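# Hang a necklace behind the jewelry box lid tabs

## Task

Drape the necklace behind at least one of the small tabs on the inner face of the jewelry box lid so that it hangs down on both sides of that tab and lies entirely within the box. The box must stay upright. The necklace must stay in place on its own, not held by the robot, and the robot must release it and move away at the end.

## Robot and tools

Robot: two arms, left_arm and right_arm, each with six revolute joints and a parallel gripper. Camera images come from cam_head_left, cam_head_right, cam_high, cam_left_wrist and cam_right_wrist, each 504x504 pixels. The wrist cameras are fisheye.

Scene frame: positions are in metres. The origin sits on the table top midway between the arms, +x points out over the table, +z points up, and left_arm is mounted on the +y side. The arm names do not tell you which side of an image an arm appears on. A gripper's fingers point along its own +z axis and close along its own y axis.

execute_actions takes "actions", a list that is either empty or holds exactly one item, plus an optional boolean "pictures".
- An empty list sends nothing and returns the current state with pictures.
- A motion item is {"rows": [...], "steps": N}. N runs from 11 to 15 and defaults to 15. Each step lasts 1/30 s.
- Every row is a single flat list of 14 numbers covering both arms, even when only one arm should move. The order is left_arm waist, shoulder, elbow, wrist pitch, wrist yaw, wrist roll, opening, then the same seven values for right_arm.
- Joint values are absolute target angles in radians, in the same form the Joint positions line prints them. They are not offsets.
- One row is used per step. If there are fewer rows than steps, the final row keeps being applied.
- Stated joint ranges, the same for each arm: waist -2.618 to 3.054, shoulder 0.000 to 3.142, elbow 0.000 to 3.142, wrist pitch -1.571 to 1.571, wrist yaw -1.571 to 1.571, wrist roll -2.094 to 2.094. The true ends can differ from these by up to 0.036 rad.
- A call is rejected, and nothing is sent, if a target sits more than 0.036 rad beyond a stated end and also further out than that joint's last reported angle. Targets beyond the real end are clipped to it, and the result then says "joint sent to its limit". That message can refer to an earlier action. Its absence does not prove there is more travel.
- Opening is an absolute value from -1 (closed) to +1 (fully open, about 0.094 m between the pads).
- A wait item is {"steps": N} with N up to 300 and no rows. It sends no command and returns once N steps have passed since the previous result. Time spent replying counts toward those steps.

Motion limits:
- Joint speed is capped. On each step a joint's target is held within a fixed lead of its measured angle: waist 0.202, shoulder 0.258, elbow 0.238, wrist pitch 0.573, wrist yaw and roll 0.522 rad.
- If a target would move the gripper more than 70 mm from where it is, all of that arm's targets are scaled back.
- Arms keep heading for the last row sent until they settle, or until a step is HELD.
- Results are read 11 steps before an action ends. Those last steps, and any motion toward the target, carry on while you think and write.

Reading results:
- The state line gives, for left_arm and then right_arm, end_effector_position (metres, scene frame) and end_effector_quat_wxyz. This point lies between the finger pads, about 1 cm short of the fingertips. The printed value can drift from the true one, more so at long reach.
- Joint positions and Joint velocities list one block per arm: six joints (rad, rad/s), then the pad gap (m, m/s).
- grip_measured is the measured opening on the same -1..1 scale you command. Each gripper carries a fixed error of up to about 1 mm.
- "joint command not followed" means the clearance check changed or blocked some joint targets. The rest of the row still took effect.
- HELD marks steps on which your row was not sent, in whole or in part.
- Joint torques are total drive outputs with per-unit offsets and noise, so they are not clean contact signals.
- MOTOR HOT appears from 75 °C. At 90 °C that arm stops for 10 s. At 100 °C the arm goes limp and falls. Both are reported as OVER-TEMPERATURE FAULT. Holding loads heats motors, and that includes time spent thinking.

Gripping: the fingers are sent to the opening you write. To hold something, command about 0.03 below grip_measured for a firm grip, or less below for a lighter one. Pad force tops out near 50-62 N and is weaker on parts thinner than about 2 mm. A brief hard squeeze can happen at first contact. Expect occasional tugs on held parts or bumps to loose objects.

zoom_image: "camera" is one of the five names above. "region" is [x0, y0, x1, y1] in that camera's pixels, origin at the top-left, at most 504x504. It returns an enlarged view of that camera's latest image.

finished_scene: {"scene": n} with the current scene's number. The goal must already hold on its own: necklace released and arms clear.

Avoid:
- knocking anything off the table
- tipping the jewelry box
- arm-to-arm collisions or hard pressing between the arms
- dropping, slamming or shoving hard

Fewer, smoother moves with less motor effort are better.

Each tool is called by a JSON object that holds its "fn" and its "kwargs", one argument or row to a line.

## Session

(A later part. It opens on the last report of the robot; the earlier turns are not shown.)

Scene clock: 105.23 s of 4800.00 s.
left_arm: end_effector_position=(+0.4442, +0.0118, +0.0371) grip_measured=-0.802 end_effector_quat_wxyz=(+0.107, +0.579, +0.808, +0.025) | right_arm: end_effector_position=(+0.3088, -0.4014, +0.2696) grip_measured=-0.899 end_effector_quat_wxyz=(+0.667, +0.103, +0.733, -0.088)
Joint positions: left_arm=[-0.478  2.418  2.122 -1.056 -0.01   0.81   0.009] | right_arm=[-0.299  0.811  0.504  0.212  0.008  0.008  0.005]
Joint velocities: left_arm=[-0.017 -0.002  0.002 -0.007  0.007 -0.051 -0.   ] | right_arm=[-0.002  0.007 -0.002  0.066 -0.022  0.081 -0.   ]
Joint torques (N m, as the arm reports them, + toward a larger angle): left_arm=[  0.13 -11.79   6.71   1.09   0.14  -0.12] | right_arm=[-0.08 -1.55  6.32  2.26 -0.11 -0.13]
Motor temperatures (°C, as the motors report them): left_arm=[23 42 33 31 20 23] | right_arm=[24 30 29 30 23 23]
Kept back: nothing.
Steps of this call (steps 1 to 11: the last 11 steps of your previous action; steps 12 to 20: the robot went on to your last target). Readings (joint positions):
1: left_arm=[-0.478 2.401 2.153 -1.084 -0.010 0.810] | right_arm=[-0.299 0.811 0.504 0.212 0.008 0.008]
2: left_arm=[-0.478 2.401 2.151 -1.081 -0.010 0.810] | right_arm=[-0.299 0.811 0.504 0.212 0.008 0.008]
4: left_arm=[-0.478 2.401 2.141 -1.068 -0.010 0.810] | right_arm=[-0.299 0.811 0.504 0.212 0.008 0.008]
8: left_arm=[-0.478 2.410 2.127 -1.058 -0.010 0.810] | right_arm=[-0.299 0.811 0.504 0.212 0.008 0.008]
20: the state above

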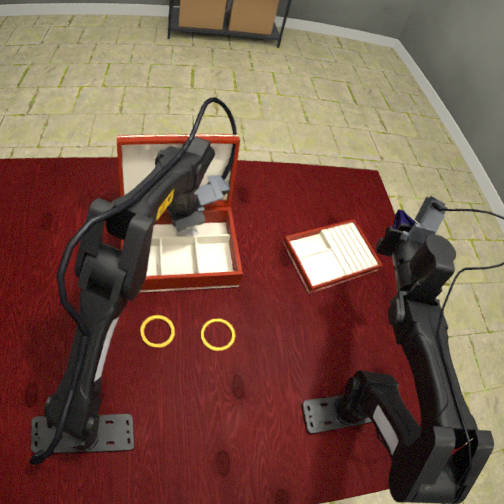

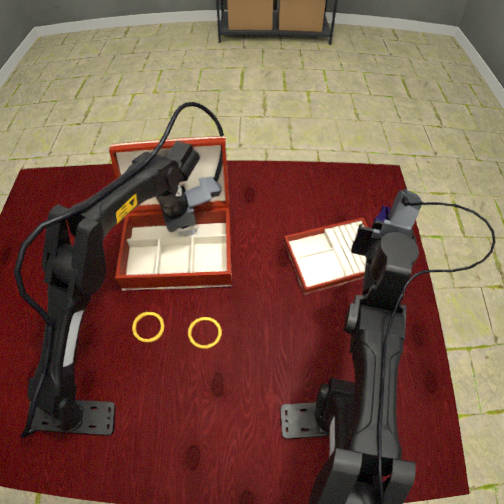

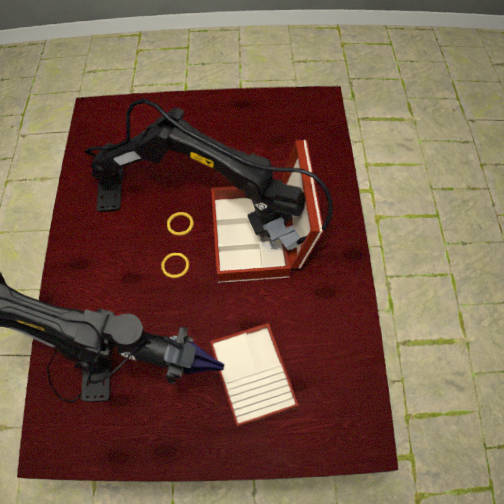

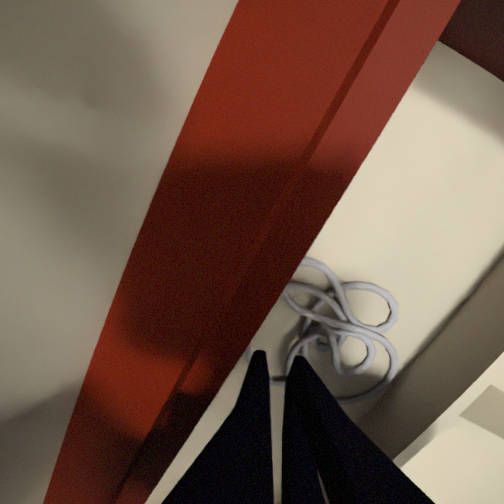

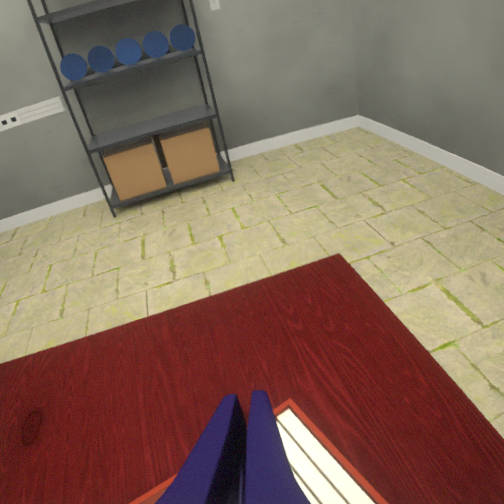

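{"fn": "execute_actions", "kwargs": {
  "actions": [
    {"rows":[[-0.48,2.38,2.1,-1.035,0,0.8,-0.8,-0.3,0.8,0.5,0.2,0,0,-0.9],[-0.483,2.36,2.07,-1.025,0,0.8,-0.8,-0.3,0.8,0.5,0.2,0,0,-0.9],[-0.487,2.34,2.03,-1.01,0,0.8,-0.8,-0.3,0.8,0.5,0.2,0,0,-0.9],[-0.49,2.32,1.99,-0.995,0,0.8,-0.8,-0.3,0.8,0.5,0.2,0,0,-0.9],[-0.495,2.3,1.95,-0.98,0,0.8,-0.8,-0.3,0.8,0.5,0.2,0,0,-0.9],[-0.5,2.28,1.91,-0.965,0,0.8,-0.8,-0.3,0.8,0.5,0.2,0,0,-0.9],[-0.5,2.27,1.88,-0.95,0,0.8,-0.8,-0.3,0.8,0.5,0.2,0,0,-0.9]],"steps":14}
  ]
}}

{"fn": "execute_actions", "kwargs": {
  "actions": [
    {"steps":20}
  ],
  "pictures": true
}}

{"fn": "zoom_image", "kwargs": {
  "camera": "cam_left_wrist",
  "region": [180,230,400,450]
}}

Scene clock: 107.10 s of 4800.00 s.
left_arm: end_effector_position=(+0.4421, +0.0127, +0.0388) grip_measured=-0.802 end_effector_quat_wxyz=(+0.109, +0.578, +0.808, +0.026) | right_arm: end_effector_position=(+0.3088, -0.4014, +0.2696) grip_measured=-0.899 end_effector_quat_wxyz=(+0.667, +0.103, +0.733, -0.088)
Joint positions: left_arm=[-0.478  2.398  2.093 -1.041 -0.01   0.81   0.009] | right_arm=[-0.299  0.811  0.504  0.212  0.008  0.008  0.005]
Joint velocities: left_arm=[ 0.007 -0.452 -0.75   0.242  0.007 -0.051  0.   ] | right_arm=[ 0.002  0.022 -0.017 -0.037 -0.007  0.022 -0.001]
Joint torques (N m, as the arm reports them, + toward a larger angle): left_arm=[ -0.58 -14.91   6.45   0.76   0.14  -0.11] | right_arm=[-0.02 -1.74  6.24  2.27 -0.07 -0.11]
Motor temperatures (°C, as the motors report them): left_arm=[23 43 33 31 20 23] | right_arm=[24 30 29 30 23 23]
Steps of this call (steps 1 to 15: the robot went on to your last target; steps 16 to 53: nothing new was sent; steps 54 to 56: the first 3 steps of this action). Readings (joint positions):
54: left_arm=[-0.478 2.416 2.122 -1.056 -0.010 0.810] | right_arm=[-0.299 0.811 0.504 0.212 0.008 0.008]
55: left_arm=[-0.478 2.411 2.114 -1.051 -0.010 0.810] | right_arm=[-0.299 0.811 0.504 0.212 0.008 0.008]
56: the state above

Scene clock: 107.77 s of 4800.00 s.
left_arm: end_effector_position=(+0.4182, +0.0169, +0.0407) grip_measured=-0.802 end_effector_quat_wxyz=(+0.110, +0.583, +0.804, +0.025) | right_arm: end_effector_position=(+0.3088, -0.4014, +0.2696) grip_measured=-0.899 end_effector_quat_wxyz=(+0.667, +0.103, +0.733, -0.088)
Joint positions: left_arm=[-0.491  2.283  1.902 -0.963 -0.01   0.809  0.009] | right_arm=[-0.299  0.811  0.504  0.212  0.008  0.008  0.005]
Joint velocities: left_arm=[-0.017  0.012  0.002  0.007  0.095 -0.022 -0.   ] | right_arm=[ 0.007  0.002 -0.002 -0.051 -0.022 -0.037 -0.   ]
Joint torques (N m, as the arm reports them, + toward a larger angle): left_arm=[ -0.64 -12.81   6.22   1.02   0.15  -0.12] | right_arm=[-0.04 -1.64  6.34  2.22 -0.09 -0.09]
Motor temperatures (°C, as the motors report them): left_arm=[23 43 33 31 20 23] | right_arm=[24 30 29 30 23 23]
Kept back: nothing.
Steps of this call (steps 1 to 11: the last 11 steps of your previous action; steps 12 to 20: the robot went on to your last target). Readings (joint positions):
1: left_arm=[-0.478 2.380 2.064 -1.032 -0.010 0.809] | right_arm=[-0.299 0.811 0.504 0.212 0.008 0.008]
2: left_arm=[-0.479 2.359 2.030 -1.023 -0.010 0.809] | right_arm=[-0.299 0.811 0.504 0.212 0.008 0.008]
4: left_arm=[-0.482 2.315 1.958 -1.004 -0.010 0.809] | right_arm=[-0.299 0.811 0.504 0.212 0.008 0.008]
8: left_arm=[-0.490 2.283 1.905 -0.989 -0.010 0.809] | right_arm=[-0.299 0.811 0.504 0.212 0.008 0.008]
20: the state above

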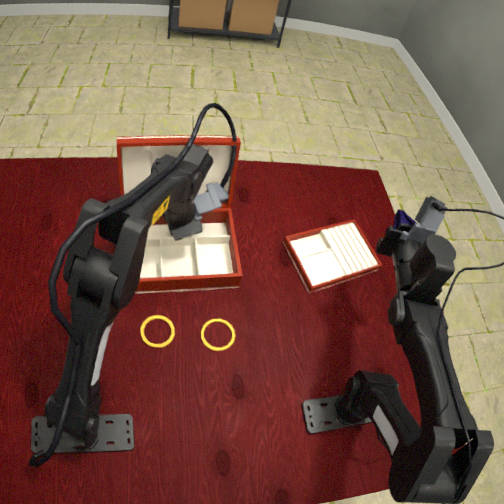

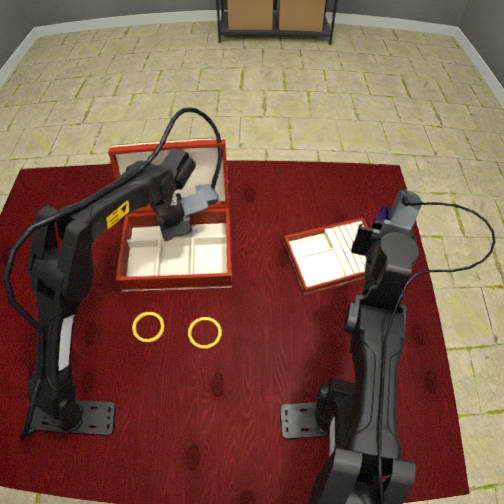

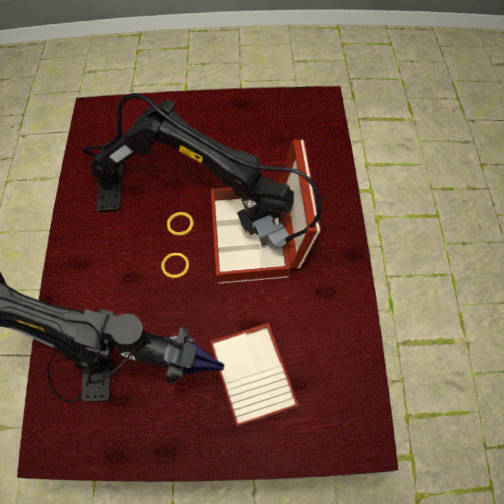

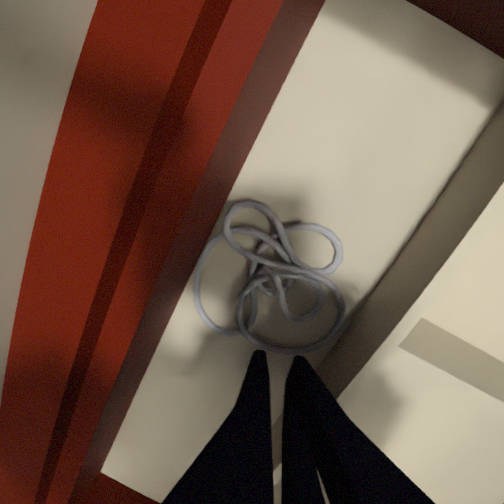

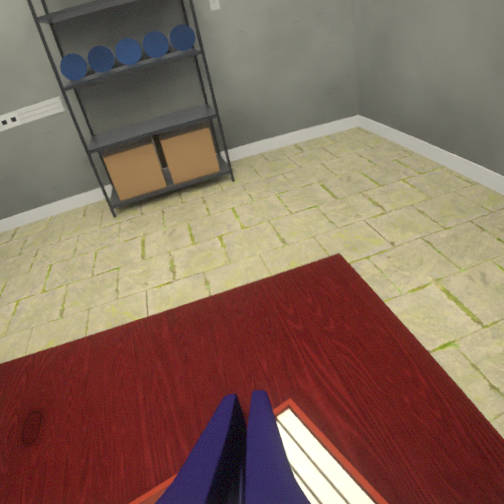

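Region (180, 230, 400, 450) of cam_left_wrist's 504x504 image, scaled by 2.291, with more detail than that image has.

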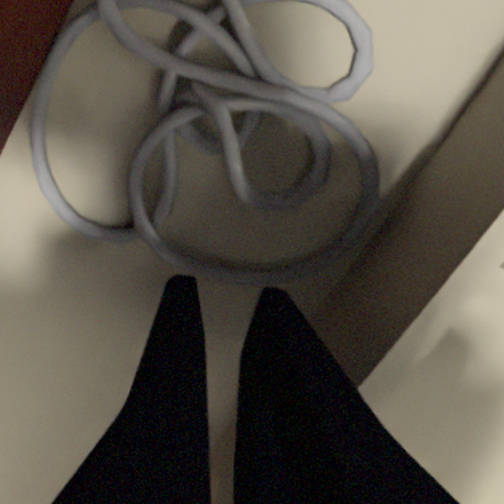

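{"fn": "execute_actions", "kwargs": {
  "actions": [
    {"rows":[[-0.5,2.29,1.9,-0.95,0,0.8,-0.8,-0.3,0.8,0.5,0.2,0,0,-0.9],[-0.5,2.305,1.91,-0.945,0,0.8,-0.8,-0.3,0.8,0.5,0.2,0,0,-0.9],[-0.5,2.32,1.92,-0.94,0,0.8,-0.8,-0.3,0.8,0.5,0.2,0,0,-0.9],[-0.5,2.335,1.93,-0.93,0,0.8,-0.8,-0.3,0.8,0.5,0.2,0,0,-0.9]],"steps":12}
  ]
}}

{"fn": "execute_actions", "kwargs": {
  "actions": [
    {"steps":18}
  ],
  "pictures": true
}}

{"fn": "zoom_image", "kwargs": {
  "camera": "cam_left_wrist",
  "region": [180,230,400,450]
}}

Scene clock: 108.83 s of 4800.00 s.
left_arm: end_effector_position=(+0.4186, +0.0167, +0.0407) grip_measured=-0.802 end_effector_quat_wxyz=(+0.111, +0.583, +0.804, +0.025) | right_arm: end_effector_position=(+0.3088, -0.4014, +0.2696) grip_measured=-0.899 end_effector_quat_wxyz=(+0.667, +0.103, +0.733, -0.088)
Joint positions: left_arm=[-0.491  2.283  1.902 -0.961 -0.01   0.809  0.009] | right_arm=[-0.299  0.811  0.504  0.212  0.008  0.008  0.005]
Joint velocities: left_arm=[-0.007  0.007 -0.007 -0.051 -0.051 -0.007 -0.001] | right_arm=[-0.007 -0.007  0.007  0.007  0.022 -0.007 -0.001]
Joint torques (N m, as the arm reports them, + toward a larger angle): left_arm=[ -0.61 -11.27   7.92   1.02   0.15  -0.11] | right_arm=[-0.15 -1.78  6.33  2.24 -0.09 -0.08]
Motor temperatures (°C, as the motors report them): left_arm=[23 43 33 31 20 23] | right_arm=[24 30 29 30 23 23]
Steps of this call (steps 1 to 15: the robot went on to your last target; steps 16 to 31: nothing new was sent; step 32: the first step of this action). Readings (joint positions):
32: the state above

Scene clock: 109.43 s of 4800.00 s.
left_arm: end_effector_position=(+0.4232, +0.0147, +0.0245) grip_measured=-0.802 end_effector_quat_wxyz=(+0.109, +0.583, +0.804, +0.026) | right_arm: end_effector_position=(+0.3088, -0.4014, +0.2696) grip_measured=-0.899 end_effector_quat_wxyz=(+0.667, +0.103, +0.733, -0.088)
Joint positions: left_arm=[-0.491  2.321  1.902 -0.927 -0.011  0.809  0.009] | right_arm=[-0.299  0.811  0.504  0.212  0.008  0.008  0.005]
Joint velocities: left_arm=[ 0.012 -0.007 -0.007 -0.022  0.022 -0.051 -0.001] | right_arm=[ 0.002 -0.012 -0.012  0.066  0.022 -0.037 -0.001]
Joint torques (N m, as the arm reports them, + toward a larger angle): left_arm=[ -0.63 -11.01  10.44   0.88   0.15  -0.12] | right_arm=[-0.04 -1.65  6.17  2.23 -0.1  -0.1 ]
Motor temperatures (°C, as the motors report them): left_arm=[23 43 33 31 20 23] | right_arm=[24 30 29 30 23 23]
Kept back: nothing.
Steps of this call (steps 1 to 11: the last 11 steps of your previous action; steps 12 to 18: the robot went on to your last target). Readings (joint positions):
1: left_arm=[-0.491 2.283 1.902 -0.961 -0.010 0.809] | right_arm=[-0.299 0.811 0.504 0.212 0.008 0.008]
2: left_arm=[-0.491 2.285 1.902 -0.960 -0.010 0.809] | right_arm=[-0.299 0.811 0.504 0.212 0.008 0.008]
4: left_arm=[-0.491 2.294 1.902 -0.951 -0.010 0.809] | right_arm=[-0.299 0.811 0.504 0.212 0.008 0.008]
8: left_arm=[-0.491 2.318 1.902 -0.933 -0.011 0.809] | right_arm=[-0.299 0.811 0.504 0.212 0.008 0.008]
18: the state above

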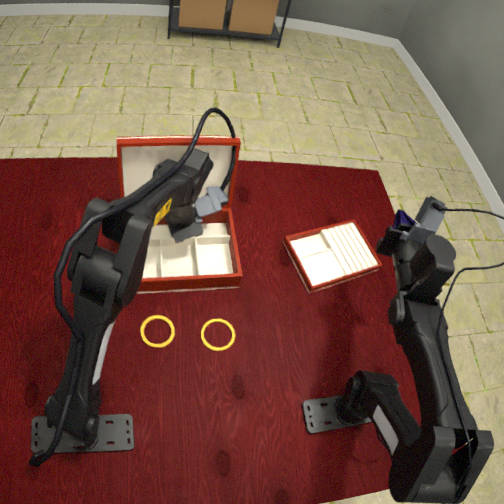

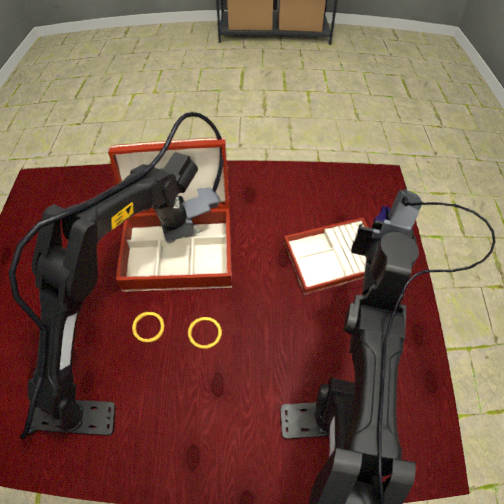

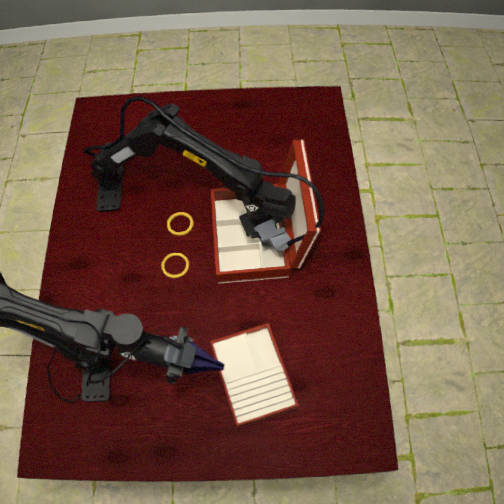

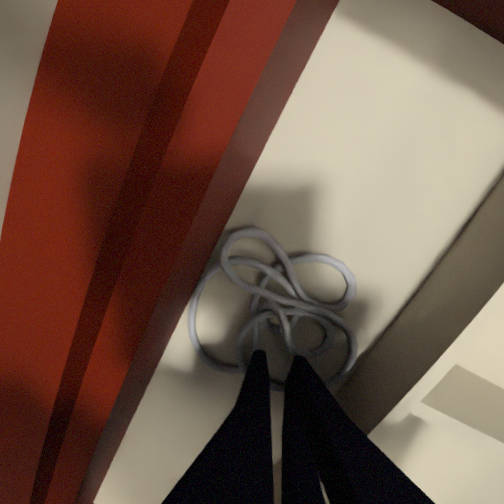

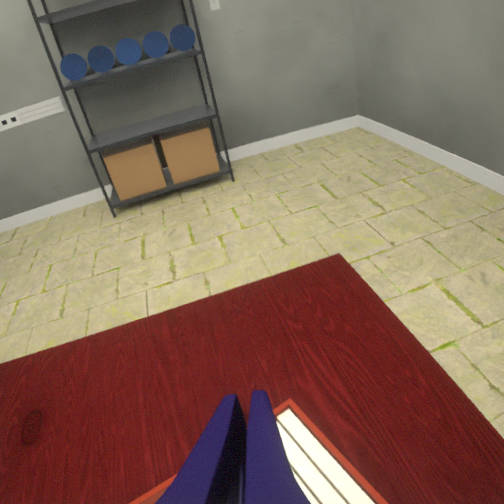

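Region (180, 230, 400, 450) of cam_left_wrist's 504x504 image, scaled by 2.291, with more detail than that image has.

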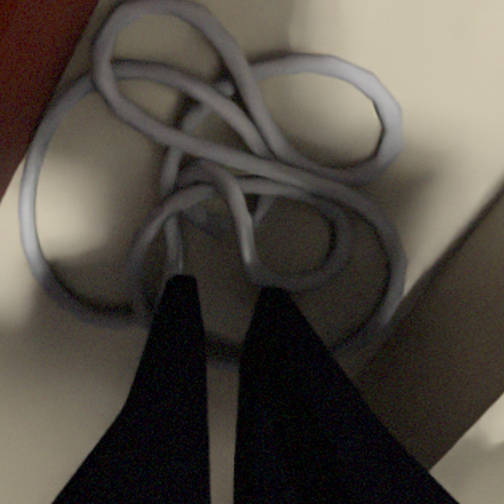

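{"fn": "execute_actions", "kwargs": {
  "actions": [
    {"rows":[[-0.508,2.335,1.93,-0.93,0,0.8,-0.78,-0.3,0.8,0.5,0.2,0,0,-0.9],[-0.508,2.335,1.93,-0.93,0,0.8,-0.78,-0.3,0.8,0.5,0.2,0,0,-0.9],[-0.508,2.335,1.93,-0.93,0,0.8,-0.78,-0.3,0.8,0.5,0.2,0,0,-0.9],[-0.508,2.343,1.93,-0.92,0,0.8,-0.78,-0.3,0.8,0.5,0.2,0,0,-0.9],[-0.508,2.35,1.93,-0.91,0,0.8,-0.78,-0.3,0.8,0.5,0.2,0,0,-0.9]],"steps":12}
  ]
}}

{"fn": "execute_actions", "kwargs": {
  "actions": [
    {"steps":18}
  ],
  "pictures": true
}}

{"fn": "zoom_image", "kwargs": {
  "camera": "cam_left_wrist",
  "region": [180,230,400,450]
}}

Scene clock: 110.43 s of 4800.00 s.
left_arm: end_effector_position=(+0.4231, +0.0145, +0.0245) grip_measured=-0.789 end_effector_quat_wxyz=(+0.109, +0.583, +0.804, +0.026) | right_arm: end_effector_position=(+0.3088, -0.4014, +0.2696) grip_measured=-0.899 end_effector_quat_wxyz=(+0.667, +0.103, +0.733, -0.088)
Joint positions: left_arm=[-0.491  2.321  1.902 -0.927 -0.011  0.809  0.01 ] | right_arm=[-0.299  0.811  0.504  0.212  0.008  0.008  0.005]
Joint velocities: left_arm=[-0.002  0.012 -0.002 -0.051  0.007 -0.095  0.014] | right_arm=[-0.002  0.007  0.012 -0.007  0.022 -0.037  0.   ]
Joint torques (N m, as the arm reports them, + toward a larger angle): left_arm=[ -1.16 -11.01  10.4    0.84   0.14  -0.14] | right_arm=[-0.08 -1.77  6.27  2.25 -0.07 -0.13]
Motor temperatures (°C, as the motors report them): left_arm=[23 43 33 31 20 23] | right_arm=[24 30 29 30 23 23]
Steps of this call (steps 1 to 15: the robot went on to your last target; steps 16 to 29: nothing new was sent; step 30: the first step of this action). Readings (joint positions):
30: the state above

Scene clock: 111.03 s of 4800.00 s.
left_arm: end_effector_position=(+0.4255, +0.0116, +0.0219) grip_measured=-0.782 end_effector_quat_wxyz=(+0.114, +0.584, +0.803, +0.026) | right_arm: end_effector_position=(+0.3088, -0.4014, +0.2696) grip_measured=-0.899 end_effector_quat_wxyz=(+0.667, +0.103, +0.733, -0.088)
Joint positions: left_arm=[-0.495  2.328  1.902 -0.91  -0.011  0.809  0.01 ] | right_arm=[-0.299  0.811  0.504  0.212  0.008  0.008  0.005]
Joint velocities: left_arm=[ 0.007 -0.007  0.002 -0.051  0.022  0.007 -0.001] | right_arm=[ 0.007  0.022  0.012 -0.037 -0.11   0.007 -0.   ]
Joint torques (N m, as the arm reports them, + toward a larger angle): left_arm=[ -0.96 -10.49  10.52   0.93   0.16  -0.12] | right_arm=[-0.09 -1.68  6.22  2.22 -0.09 -0.09]
Motor temperatures (°C, as the motors report them): left_arm=[23 43 33 31 20 23] | right_arm=[24 30 30 30 23 23]
Kept back: nothing.
Steps of this call (steps 1 to 11: the last 11 steps of your previous action; steps 12 to 18: the robot went on to your last target). Readings (joint positions):
1: left_arm=[-0.491 2.321 1.902 -0.926 -0.011 0.809] | right_arm=[-0.299 0.811 0.504 0.212 0.008 0.008]
2: left_arm=[-0.491 2.321 1.902 -0.926 -0.011 0.809] | right_arm=[-0.299 0.811 0.504 0.212 0.008 0.008]
4: left_arm=[-0.491 2.322 1.902 -0.923 -0.011 0.809] | right_arm=[-0.299 0.811 0.504 0.212 0.008 0.008]
8: left_arm=[-0.493 2.328 1.902 -0.913 -0.011 0.809] | right_arm=[-0.299 0.811 0.504 0.212 0.008 0.008]
18: the state above

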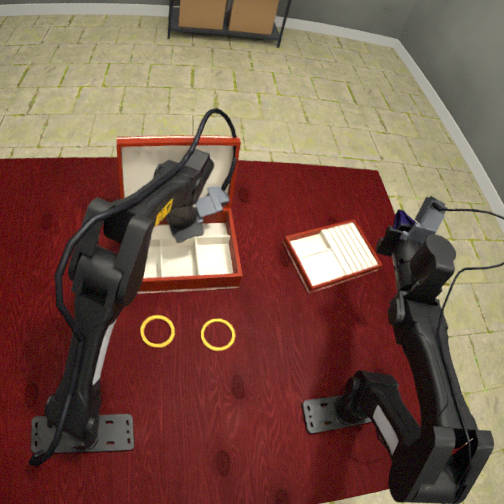

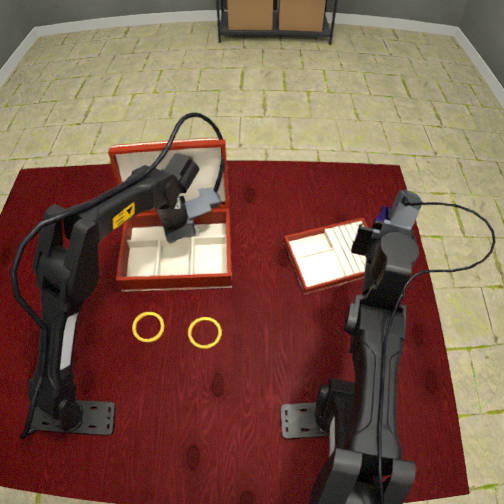

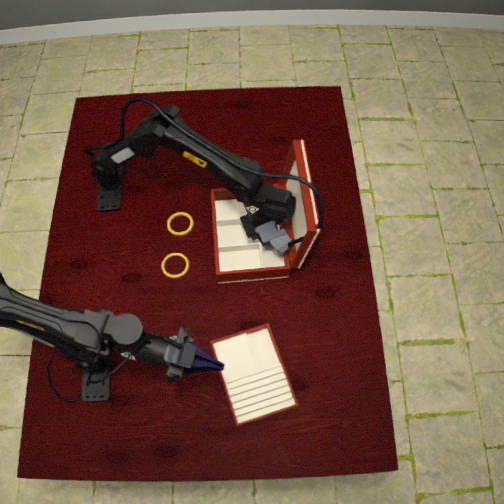

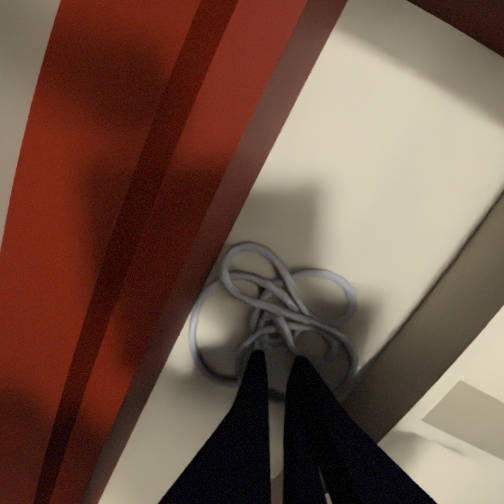

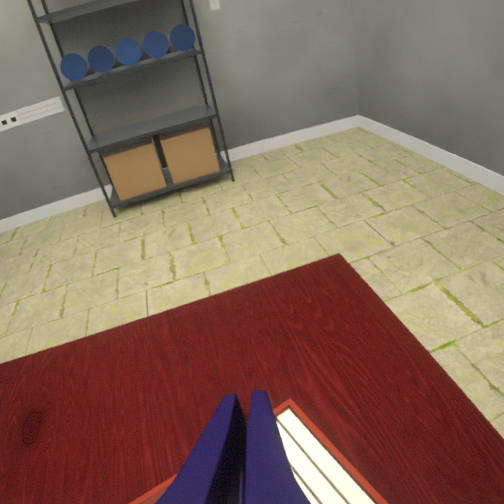

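Region (180, 230, 400, 450) of cam_left_wrist's 504x504 image, scaled by 2.291, with more detail than that image has.

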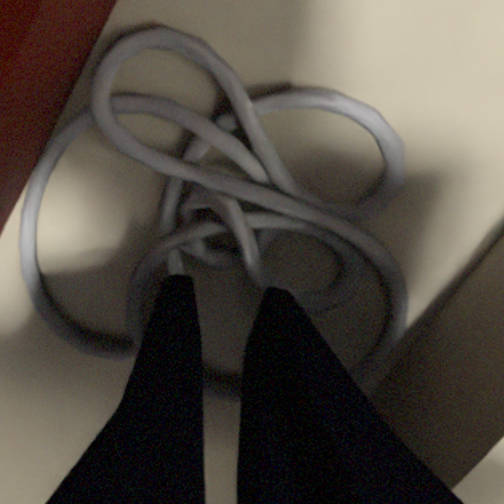

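{"fn": "execute_actions", "kwargs": {
  "actions": [
    {"rows":[[-0.508,2.32,1.93,-0.92,0,0.8,-0.78,-0.3,0.8,0.5,0.2,0,0,-0.9],[-0.508,2.295,1.93,-0.93,0,0.8,-0.78,-0.3,0.8,0.5,0.2,0,0,-0.9],[-0.508,2.29,1.93,-0.93,0,0.8,-0.78,-0.3,0.8,0.5,0.2,0,0,-0.9],[-0.514,2.29,1.93,-0.93,0,0.8,-0.76,-0.3,0.8,0.5,0.2,0,0,-0.9],[-0.52,2.29,1.93,-0.93,0,0.8,-0.76,-0.3,0.8,0.5,0.2,0,0,-0.9]],"steps":14}
  ]
}}

{"fn": "execute_actions", "kwargs": {
  "actions": [
    {"steps":18}
  ],
  "pictures": true
}}

{"fn": "zoom_image", "kwargs": {
  "camera": "cam_left_wrist",
  "region": [180,230,400,450]
}}

Scene clock: 112.23 s of 4800.00 s.
left_arm: end_effector_position=(+0.4256, +0.0116, +0.0237) grip_measured=-0.782 end_effector_quat_wxyz=(+0.115, +0.584, +0.803, +0.026) | right_arm: end_effector_position=(+0.3088, -0.4014, +0.2696) grip_measured=-0.899 end_effector_quat_wxyz=(+0.667, +0.103, +0.733, -0.088)
Joint positions: left_arm=[-0.495  2.324  1.902 -0.911 -0.011  0.809  0.01 ] | right_arm=[-0.299  0.811  0.504  0.212  0.008  0.008  0.005]
Joint velocities: left_arm=[ 0.002 -0.076 -0.027 -0.051 -0.051  0.037  0.   ] | right_arm=[-0.017 -0.017  0.002 -0.007 -0.037 -0.022 -0.   ]
Joint torques (N m, as the arm reports them, + toward a larger angle): left_arm=[ -0.91 -14.29  10.47   0.8    0.15  -0.1 ] | right_arm=[-0.11 -1.49  6.43  2.22 -0.1  -0.1 ]
Motor temperatures (°C, as the motors report them): left_arm=[23 43 33 30 20 23] | right_arm=[24 30 30 30 23 23]
Steps of this call (steps 1 to 15: the robot went on to your last target; steps 16 to 33: nothing new was sent; steps 34 to 36: the first 3 steps of this action). Readings (joint positions):
34: left_arm=[-0.495 2.328 1.902 -0.910 -0.011 0.809] | right_arm=[-0.299 0.811 0.504 0.212 0.008 0.008]
35: left_arm=[-0.495 2.327 1.902 -0.910 -0.011 0.809] | right_arm=[-0.299 0.811 0.504 0.212 0.008 0.008]
36: the state above

Scene clock: 112.83 s of 4800.00 s.
left_arm: end_effector_position=(+0.4221, +0.0027, +0.0328) grip_measured=-0.762 end_effector_quat_wxyz=(+0.123, +0.591, +0.797, +0.027) | right_arm: end_effector_position=(+0.3088, -0.4014, +0.2696) grip_measured=-0.899 end_effector_quat_wxyz=(+0.667, +0.103, +0.733, -0.088)
Joint positions: left_arm=[-0.513  2.305  1.902 -0.915 -0.011  0.809  0.011] | right_arm=[-0.299  0.811  0.504  0.212  0.008  0.008  0.005]
Joint velocities: left_arm=[ 0.002  0.012 -0.017  0.022  0.007 -0.022  0.   ] | right_arm=[ 0.007 -0.017 -0.017  0.051 -0.051 -0.007 -0.   ]
Joint torques (N m, as the arm reports them, + toward a larger angle): left_arm=[ -0.51 -13.09  10.48   0.82   0.15  -0.11] | right_arm=[-0.21 -1.78  6.19  2.27 -0.07 -0.08]
Motor temperatures (°C, as the motors report them): left_arm=[23 44 33 30 20 23] | right_arm=[24 30 30 30 23 23]
Kept back: nothing.
Steps of this call (steps 1 to 11: the last 11 steps of your previous action; steps 12 to 18: the robot went on to your last target). Readings (joint positions):
1: left_arm=[-0.495 2.321 1.902 -0.913 -0.011 0.809] | right_arm=[-0.299 0.811 0.504 0.212 0.008 0.008]
2: left_arm=[-0.496 2.318 1.902 -0.914 -0.011 0.809] | right_arm=[-0.299 0.811 0.504 0.212 0.008 0.008]
4: left_arm=[-0.501 2.311 1.902 -0.914 -0.011 0.809] | right_arm=[-0.299 0.811 0.504 0.212 0.008 0.008]
8: left_arm=[-0.512 2.305 1.902 -0.914 -0.011 0.809] | right_arm=[-0.299 0.811 0.504 0.212 0.008 0.008]
18: the state above

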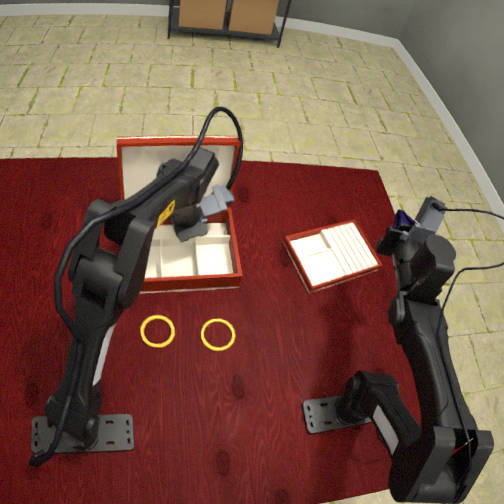

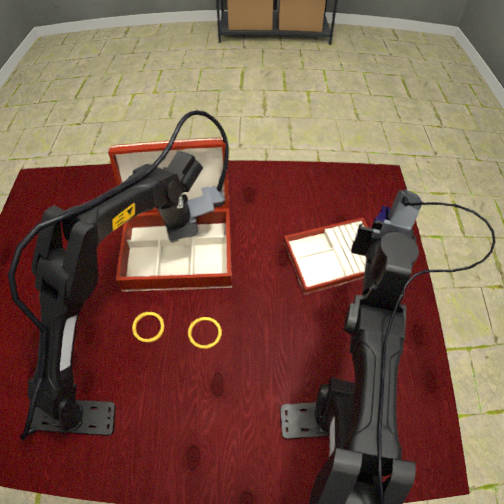

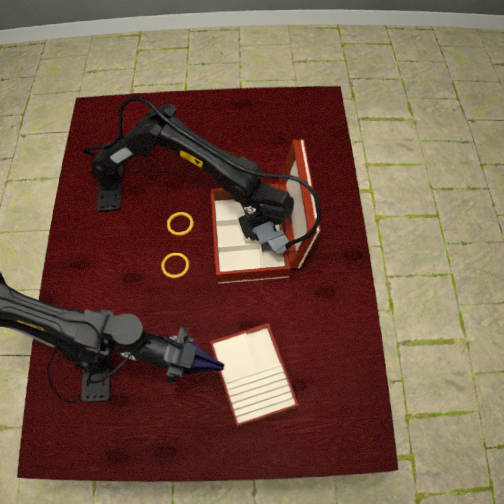

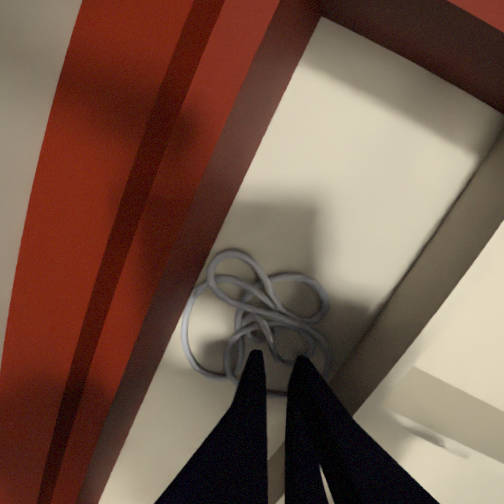

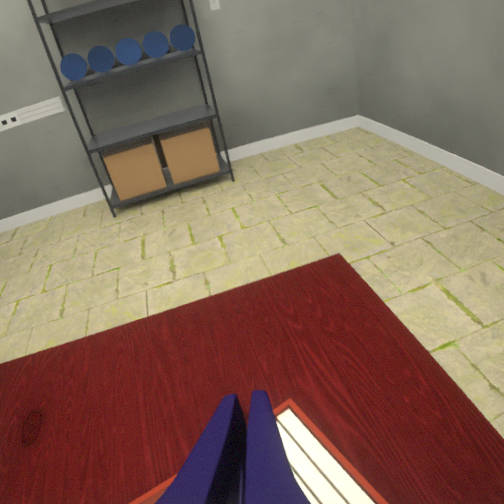

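Region (180, 230, 400, 450) of cam_left_wrist's 504x504 image, scaled by 2.291, with more detail than that image has.

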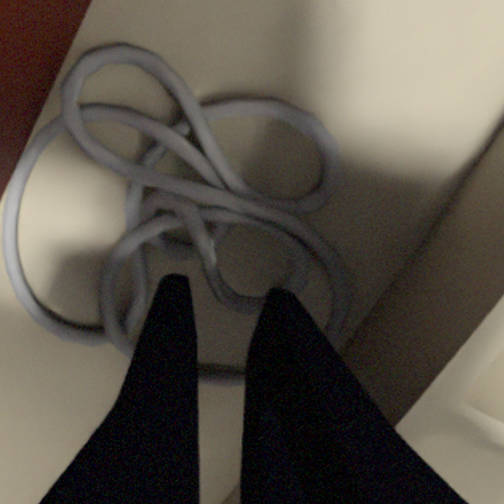

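{"fn": "execute_actions", "kwargs": {
  "actions": [
    {"rows":[[-0.52,2.31,1.93,-0.92,0,0.8,-0.76,-0.3,0.8,0.5,0.2,0,0,-0.9],[-0.52,2.325,1.93,-0.915,0,0.8,-0.76,-0.3,0.8,0.5,0.2,0,0,-0.9],[-0.52,2.34,1.93,-0.91,0,0.8,-0.76,-0.3,0.8,0.5,0.2,0,0,-0.9],[-0.52,2.35,1.93,-0.905,0,0.8,-0.76,-0.3,0.8,0.5,0.2,0,0,-0.9],[-0.52,2.36,1.93,-0.9,0,0.8,-0.76,-0.3,0.8,0.5,0.2,0,0,-0.9]],"steps":12}
  ]
}}

{"fn": "execute_actions", "kwargs": {
  "actions": [
    {"steps":18}
  ],
  "pictures": true
}}

{"fn": "zoom_image", "kwargs": {
  "camera": "cam_left_wrist",
  "region": [180,230,400,450]
}}

Scene clock: 113.67 s of 4800.00 s.
left_arm: end_effector_position=(+0.4221, +0.0027, +0.0328) grip_measured=-0.762 end_effector_quat_wxyz=(+0.123, +0.591, +0.797, +0.027) | right_arm: end_effector_position=(+0.3088, -0.4014, +0.2696) grip_measured=-0.899 end_effector_quat_wxyz=(+0.667, +0.103, +0.733, -0.088)
Joint positions: left_arm=[-0.513  2.305  1.902 -0.915 -0.011  0.809  0.011] | right_arm=[-0.299  0.811  0.504  0.212  0.008  0.008  0.005]
Joint velocities: left_arm=[ 0.002  0.007  0.007  0.007  0.037 -0.007 -0.001] | right_arm=[-0.012 -0.002 -0.002  0.051  0.037 -0.022  0.001]
Joint torques (N m, as the arm reports them, + toward a larger angle): left_arm=[ -0.43 -11.62  10.51   0.91   0.16  -0.11] | right_arm=[-0.06 -1.59  6.21  2.25 -0.11 -0.11]
Motor temperatures (°C, as the motors report them): left_arm=[23 44 34 30 20 23] | right_arm=[24 30 30 30 23 23]
Steps of this call (steps 1 to 15: the robot went on to your last target; steps 16 to 24: nothing new was sent; step 25: the first step of this action). Readings (joint positions):
25: the state above

Scene clock: 114.27 s of 4800.00 s.
left_arm: end_effector_position=(+0.4266, +0.0001, +0.0215) grip_measured=-0.762 end_effector_quat_wxyz=(+0.123, +0.591, +0.797, +0.027) | right_arm: end_effector_position=(+0.3088, -0.4014, +0.2696) grip_measured=-0.899 end_effector_quat_wxyz=(+0.667, +0.103, +0.733, -0.088)
Joint positions: left_arm=[-0.514  2.337  1.911 -0.893 -0.011  0.809  0.011] | right_arm=[-0.299  0.811  0.504  0.212  0.008  0.008  0.005]
Joint velocities: left_arm=[-0.012  0.002  0.012 -0.022  0.007 -0.037 -0.   ] | right_arm=[-0.012 -0.007  0.007  0.022  0.051 -0.095  0.001]
Joint torques (N m, as the arm reports them, + toward a larger angle): left_arm=[ -0.38 -10.42   9.53   0.9    0.16  -0.12] | right_arm=[ 0.   -1.61  6.17  2.25 -0.15 -0.09]
Motor temperatures (°C, as the motors report them): left_arm=[23 44 34 30 20 23] | right_arm=[24 30 30 30 23 23]
Kept back: nothing.
Steps of this call (steps 1 to 11: the last 11 steps of your previous action; steps 12 to 18: the robot went on to your last target). Readings (joint positions):
1: left_arm=[-0.513 2.305 1.902 -0.915 -0.011 0.809] | right_arm=[-0.299 0.811 0.504 0.212 0.008 0.008]
2: left_arm=[-0.513 2.307 1.902 -0.915 -0.011 0.809] | right_arm=[-0.299 0.811 0.504 0.212 0.008 0.008]
4: left_arm=[-0.513 2.314 1.902 -0.912 -0.011 0.809] | right_arm=[-0.299 0.811 0.504 0.212 0.008 0.008]
8: left_arm=[-0.513 2.333 1.910 -0.894 -0.011 0.809] | right_arm=[-0.299 0.811 0.504 0.212 0.008 0.008]
18: the state above

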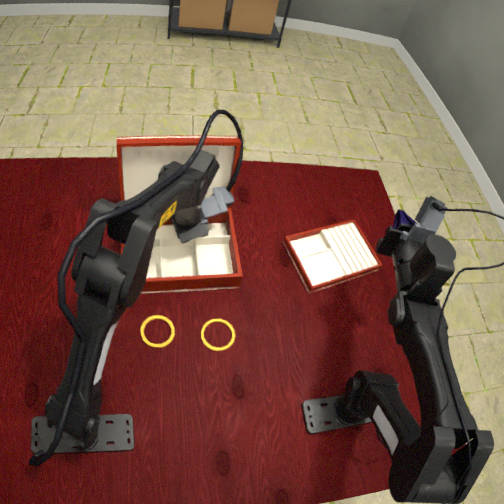

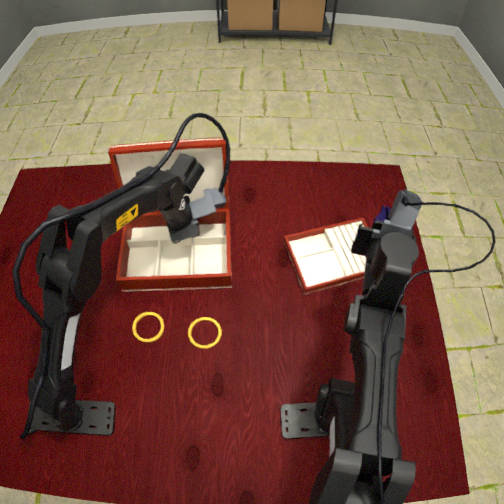

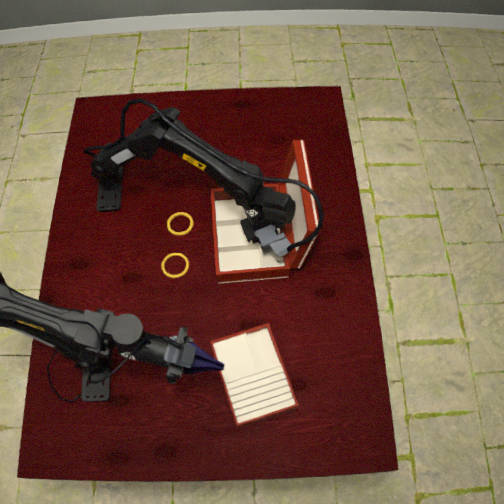

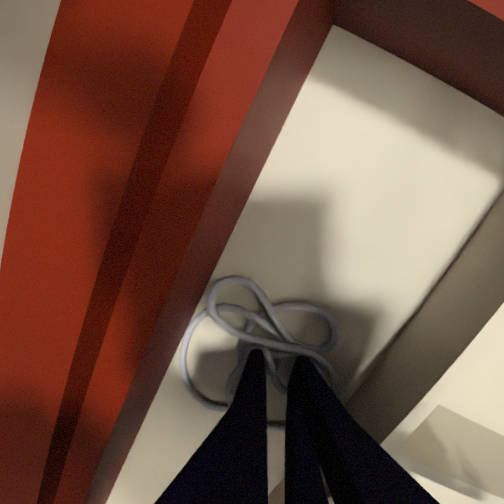

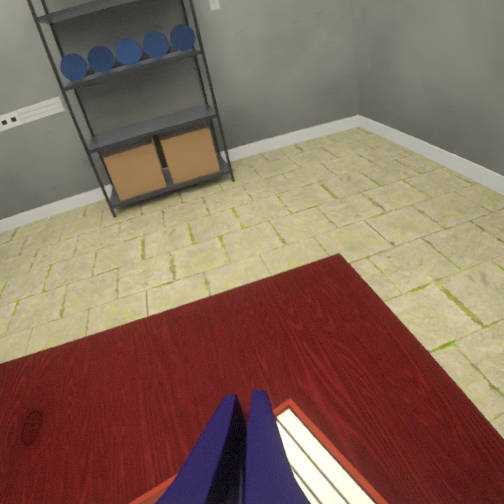

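Region (180, 230, 400, 450) of cam_left_wrist's 504x504 image, scaled by 2.291, with more detail than that image has.

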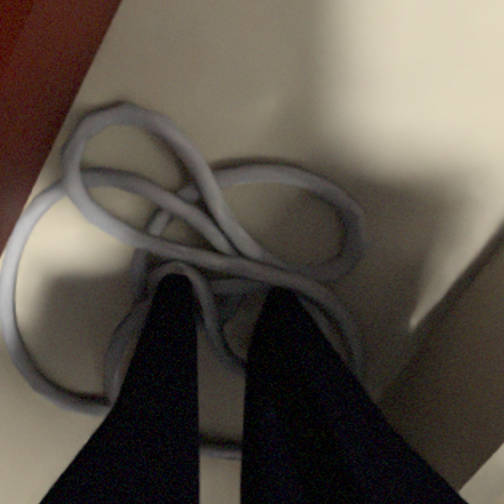

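{"fn": "execute_actions", "kwargs": {
  "actions": [
    {"rows":[[-0.52,2.36,1.93,-0.9,0,0.8,-0.82,-0.3,0.8,0.5,0.2,0,0,-0.9],[-0.52,2.36,1.93,-0.9,0,0.8,-0.86,-0.3,0.8,0.5,0.2,0,0,-0.9],[-0.52,2.36,1.93,-0.9,0,0.8,-0.9,-0.3,0.8,0.5,0.2,0,0,-0.9],[-0.52,2.36,1.93,-0.9,0,0.8,-0.93,-0.3,0.8,0.5,0.2,0,0,-0.9],[-0.52,2.36,1.93,-0.9,0,0.8,-0.96,-0.3,0.8,0.5,0.2,0,0,-0.9],[-0.52,2.36,1.93,-0.9,0,0.8,-0.98,-0.3,0.8,0.5,0.2,0,0,-0.9],[-0.52,2.36,1.93,-0.9,0,0.8,-1,-0.3,0.8,0.5,0.2,0,0,-0.9]],"steps":15}
  ]
}}

{"fn": "execute_actions", "kwargs": {
  "actions": [
    {"steps":20}
  ]
}}

{"fn": "execute_actions", "kwargs": {
  "actions": [
    {"rows":[[-0.52,2.33,1.93,-0.91,0,0.8,-1,-0.3,0.8,0.5,0.2,0,0,-0.9],[-0.52,2.3,1.93,-0.92,0,0.8,-1,-0.3,0.8,0.5,0.2,0,0,-0.9],[-0.52,2.3,1.93,-0.92,0,0.8,-1,-0.3,0.8,0.5,0.2,0,0,-0.9],[-0.52,2.28,1.93,-0.94,0,0.8,-1,-0.3,0.8,0.5,0.2,0,0,-0.9],[-0.52,2.28,1.93,-0.94,0,0.8,-1,-0.3,0.8,0.5,0.2,0,0,-0.9],[-0.52,2.26,1.93,-0.96,0,0.8,-1,-0.3,0.8,0.5,0.2,0,0,-0.9],[-0.52,2.26,1.93,-0.96,0,0.8,-1,-0.3,0.8,0.5,0.2,0,0,-0.9],[-0.52,2.24,1.93,-0.98,0,0.8,-1,-0.3,0.8,0.5,0.2,0,0,-0.9],[-0.52,2.24,1.93,-0.98,0,0.8,-1,-0.3,0.8,0.5,0.2,0,0,-0.9],[-0.52,2.22,1.93,-1.0,0,0.8,-1,-0.3,0.8,0.5,0.2,0,0,-0.9],[-0.52,2.22,1.93,-1.0,0,0.8,-1,-0.3,0.8,0.5,0.2,0,0,-0.9],[-0.52,2.2,1.93,-1.02,0,0.8,-1,-0.3,0.8,0.5,0.2,0,0,-0.9]],"steps":15}
  ]
}}

{"fn": "execute_actions", "kwargs": {
  "actions": [
    {"steps":20}
  ],
  "pictures": true
}}

Scene clock: 115.73 s of 4800.00 s.
left_arm: end_effector_position=(+0.4266, +0.0001, +0.0215) grip_measured=-0.912 end_effector_quat_wxyz=(+0.123, +0.591, +0.797, +0.027) | right_arm: end_effector_position=(+0.3088, -0.4014, +0.2696) grip_measured=-0.899 end_effector_quat_wxyz=(+0.667, +0.103, +0.733, -0.088)
Joint positions: left_arm=[-0.514  2.337  1.911 -0.893 -0.011  0.809  0.004] | right_arm=[-0.299  0.811  0.504  0.212  0.008  0.008  0.005]
Joint velocities: left_arm=[-0.012 -0.012 -0.002 -0.007  0.022 -0.022 -0.031] | right_arm=[ 0.012 -0.042 -0.002  0.007  0.007  0.007 -0.001]
Joint torques (N m, as the arm reports them, + toward a larger angle): left_arm=[ -0.35 -10.47   9.61   0.89   0.16  -0.12] | right_arm=[-0.15 -1.73  6.32  2.24 -0.11 -0.1 ]
Motor temperatures (°C, as the motors report them): left_arm=[23 44 34 30 20 23] | right_arm=[24 30 30 30 23 23]
Steps of this call (steps 1 to 15: the robot went on to your last target; steps 16 to 40: nothing new was sent; steps 41 to 44: the first 4 steps of this action). Readings (joint positions):
41: left_arm=[-0.514 2.337 1.911 -0.893 -0.011 0.809] | right_arm=[-0.299 0.811 0.504 0.212 0.008 0.008]
42: left_arm=[-0.514 2.337 1.911 -0.893 -0.011 0.809] | right_arm=[-0.299 0.811 0.504 0.212 0.008 0.008]
44: the state above

Scene clock: 116.40 s of 4800.00 s.
left_arm: end_effector_position=(+0.4266, +0.0001, +0.0215) grip_measured=-0.986 end_effector_quat_wxyz=(+0.123, +0.591, +0.797, +0.027) | right_arm: end_effector_position=(+0.3088, -0.4014, +0.2696) grip_measured=-0.899 end_effector_quat_wxyz=(+0.667, +0.103, +0.733, -0.088)
Joint positions: left_arm=[-0.514  2.337  1.911 -0.893 -0.011  0.809  0.001] | right_arm=[-0.299  0.811  0.504  0.212  0.008  0.008  0.005]
Joint velocities: left_arm=[ 0.002 -0.007 -0.007  0.022 -0.066  0.066 -0.   ] | right_arm=[ 0.002 -0.017 -0.012 -0.022  0.022  0.081 -0.   ]
Joint torques (N m, as the arm reports them, + toward a larger angle): left_arm=[ -0.36 -10.44   9.64   0.9    0.16  -0.11] | right_arm=[-0.08 -1.72  6.19  2.27 -0.14 -0.09]
Motor temperatures (°C, as the motors report them): left_arm=[23 44 34 30 20 23] | right_arm=[24 30 30 30 23 23]
Kept back: nothing.
Steps of this call (steps 1 to 11: the last 11 steps of your previous action; steps 12 to 15: the robot went on to your last target; steps 16 to 20: nothing new was sent). Readings (joint positions):
1: left_arm=[-0.514 2.337 1.911 -0.893 -0.011 0.809] | right_arm=[-0.299 0.811 0.504 0.212 0.008 0.008]
2: left_arm=[-0.514 2.337 1.911 -0.893 -0.011 0.809] | right_arm=[-0.299 0.811 0.504 0.212 0.008 0.008]
4: left_arm=[-0.514 2.337 1.911 -0.893 -0.011 0.809] | right_arm=[-0.299 0.811 0.504 0.212 0.008 0.008]
8: left_arm=[-0.514 2.337 1.911 -0.893 -0.011 0.809] | right_arm=[-0.299 0.811 0.504 0.212 0.008 0.008]
20: the state above
All arms were judged still, so your last target was given up. Only a new action makes them travel on or press farther. Fingers that are still opening or closing keep moving.

Scene clock: 116.53 s of 4800.00 s.
left_arm: end_effector_position=(+0.4258, +0.0005, +0.0254) grip_measured=-0.987 end_effector_quat_wxyz=(+0.124, +0.591, +0.796, +0.027) | right_arm: end_effector_position=(+0.3088, -0.4014, +0.2696) grip_measured=-0.899 end_effector_quat_wxyz=(+0.667, +0.103, +0.733, -0.088)
Joint positions: left_arm=[-0.514  2.329  1.911 -0.9   -0.011  0.809  0.001] | right_arm=[-0.299  0.811  0.504  0.212  0.008  0.008  0.005]
Joint velocities: left_arm=[ 0.002 -0.134 -0.002 -0.168 -0.037 -0.037 -0.   ] | right_arm=[ 0.007 -0.002  0.007  0.022 -0.037  0.051  0.001]
Joint torques (N m, as the arm reports them, + toward a larger angle): left_arm=[ -0.33 -15.04   9.69   0.81   0.15  -0.12] | right_arm=[-0.25 -1.75  6.21  2.2  -0.06 -0.07]
Motor temperatures (°C, as the motors report them): left_arm=[23 44 34 30 20 23] | right_arm=[24 30 30 30 23 23]
Steps of this call (steps 1 to 4: the first 4 steps of this action). Readings (joint positions):
1: left_arm=[-0.514 2.337 1.911 -0.893 -0.011 0.809] | right_arm=[-0.299 0.811 0.504 0.212 0.008 0.008]
2: left_arm=[-0.514 2.336 1.911 -0.894 -0.011 0.809] | right_arm=[-0.299 0.811 0.504 0.212 0.008 0.008]
4: the state above

Scene clock: 117.20 s of 4800.00 s.
left_arm: end_effector_position=(+0.4117, +0.0076, +0.0793) grip_measured=-0.987 end_effector_quat_wxyz=(+0.135, +0.590, +0.795, +0.029) | right_arm: end_effector_position=(+0.3088, -0.4014, +0.2696) grip_measured=-0.899 end_effector_quat_wxyz=(+0.667, +0.103, +0.733, -0.088)
Joint positions: left_arm=[-0.514  2.204  1.911 -1.    -0.011  0.809  0.001] | right_arm=[-0.299  0.811  0.504  0.212  0.008  0.008  0.005]
Joint velocities: left_arm=[ 0.002 -0.002  0.007 -0.022 -0.007  0.007 -0.   ] | right_arm=[-0.007 -0.002  0.002 -0.022  0.037  0.051 -0.001]
Joint torques (N m, as the arm reports them, + toward a larger angle): left_arm=[ -0.39 -11.65   9.75   0.9    0.17  -0.1 ] | right_arm=[-0.06 -1.7   6.47  2.21 -0.13 -0.09]
Motor temperatures (°C, as the motors report them): left_arm=[23 44 34 30 20 23] | right_arm=[24 30 30 30 23 23]
Kept back: nothing.
Steps of this call (steps 1 to 11: the last 11 steps of your previous action; steps 12 to 20: the robot went on to your last target). Readings (joint positions):
1: left_arm=[-0.514 2.323 1.911 -0.907 -0.011 0.809] | right_arm=[-0.299 0.811 0.504 0.212 0.008 0.008]
2: left_arm=[-0.514 2.314 1.911 -0.913 -0.011 0.809] | right_arm=[-0.299 0.811 0.504 0.212 0.008 0.008]
4: left_arm=[-0.514 2.292 1.911 -0.928 -0.011 0.809] | right_arm=[-0.299 0.811 0.504 0.212 0.008 0.008]
8: left_arm=[-0.514 2.242 1.911 -0.960 -0.011 0.809] | right_arm=[-0.299 0.811 0.504 0.212 0.008 0.008]
20: the state above

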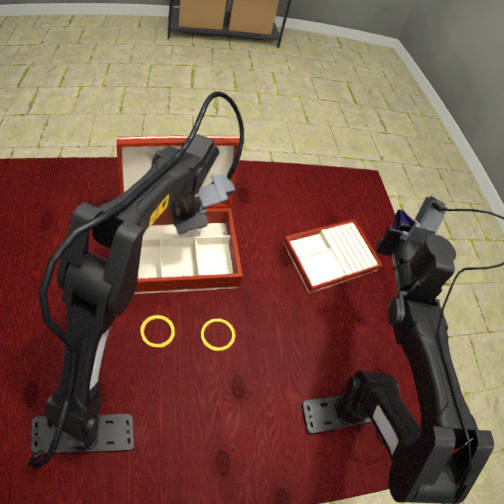

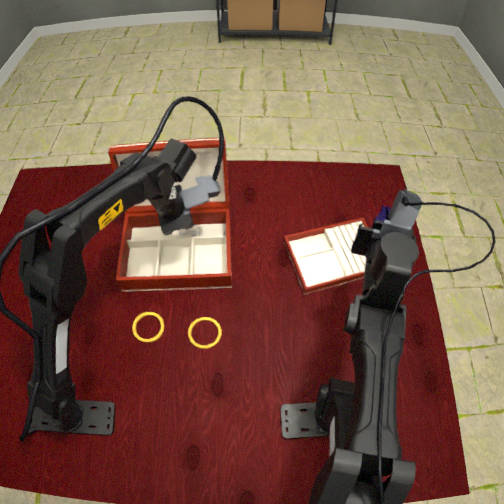

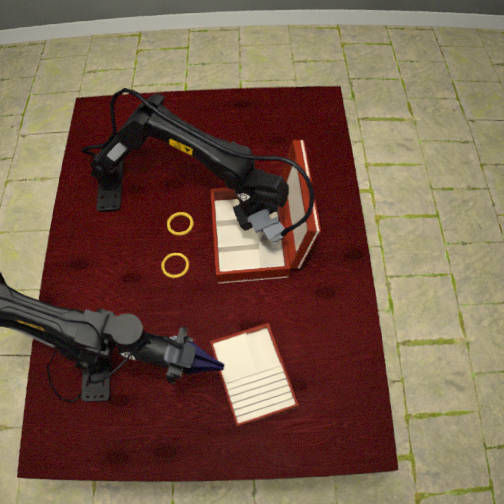

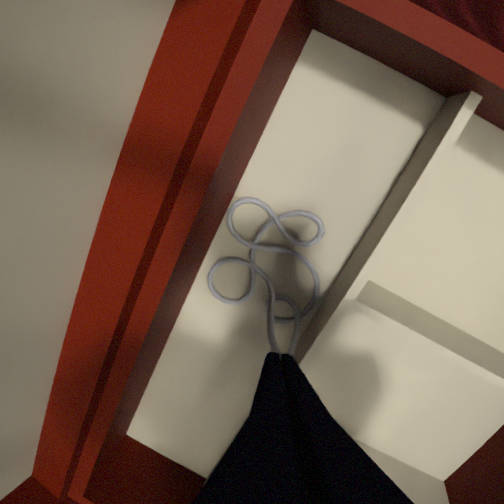

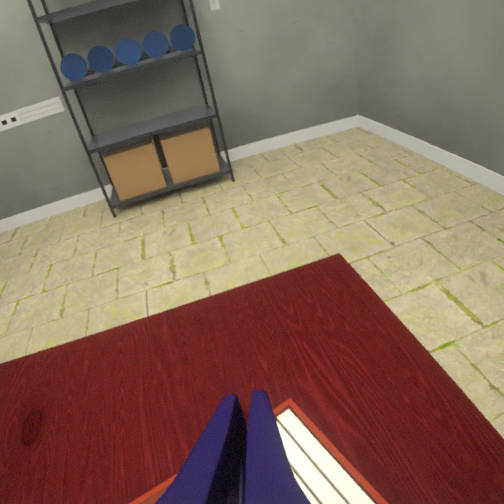

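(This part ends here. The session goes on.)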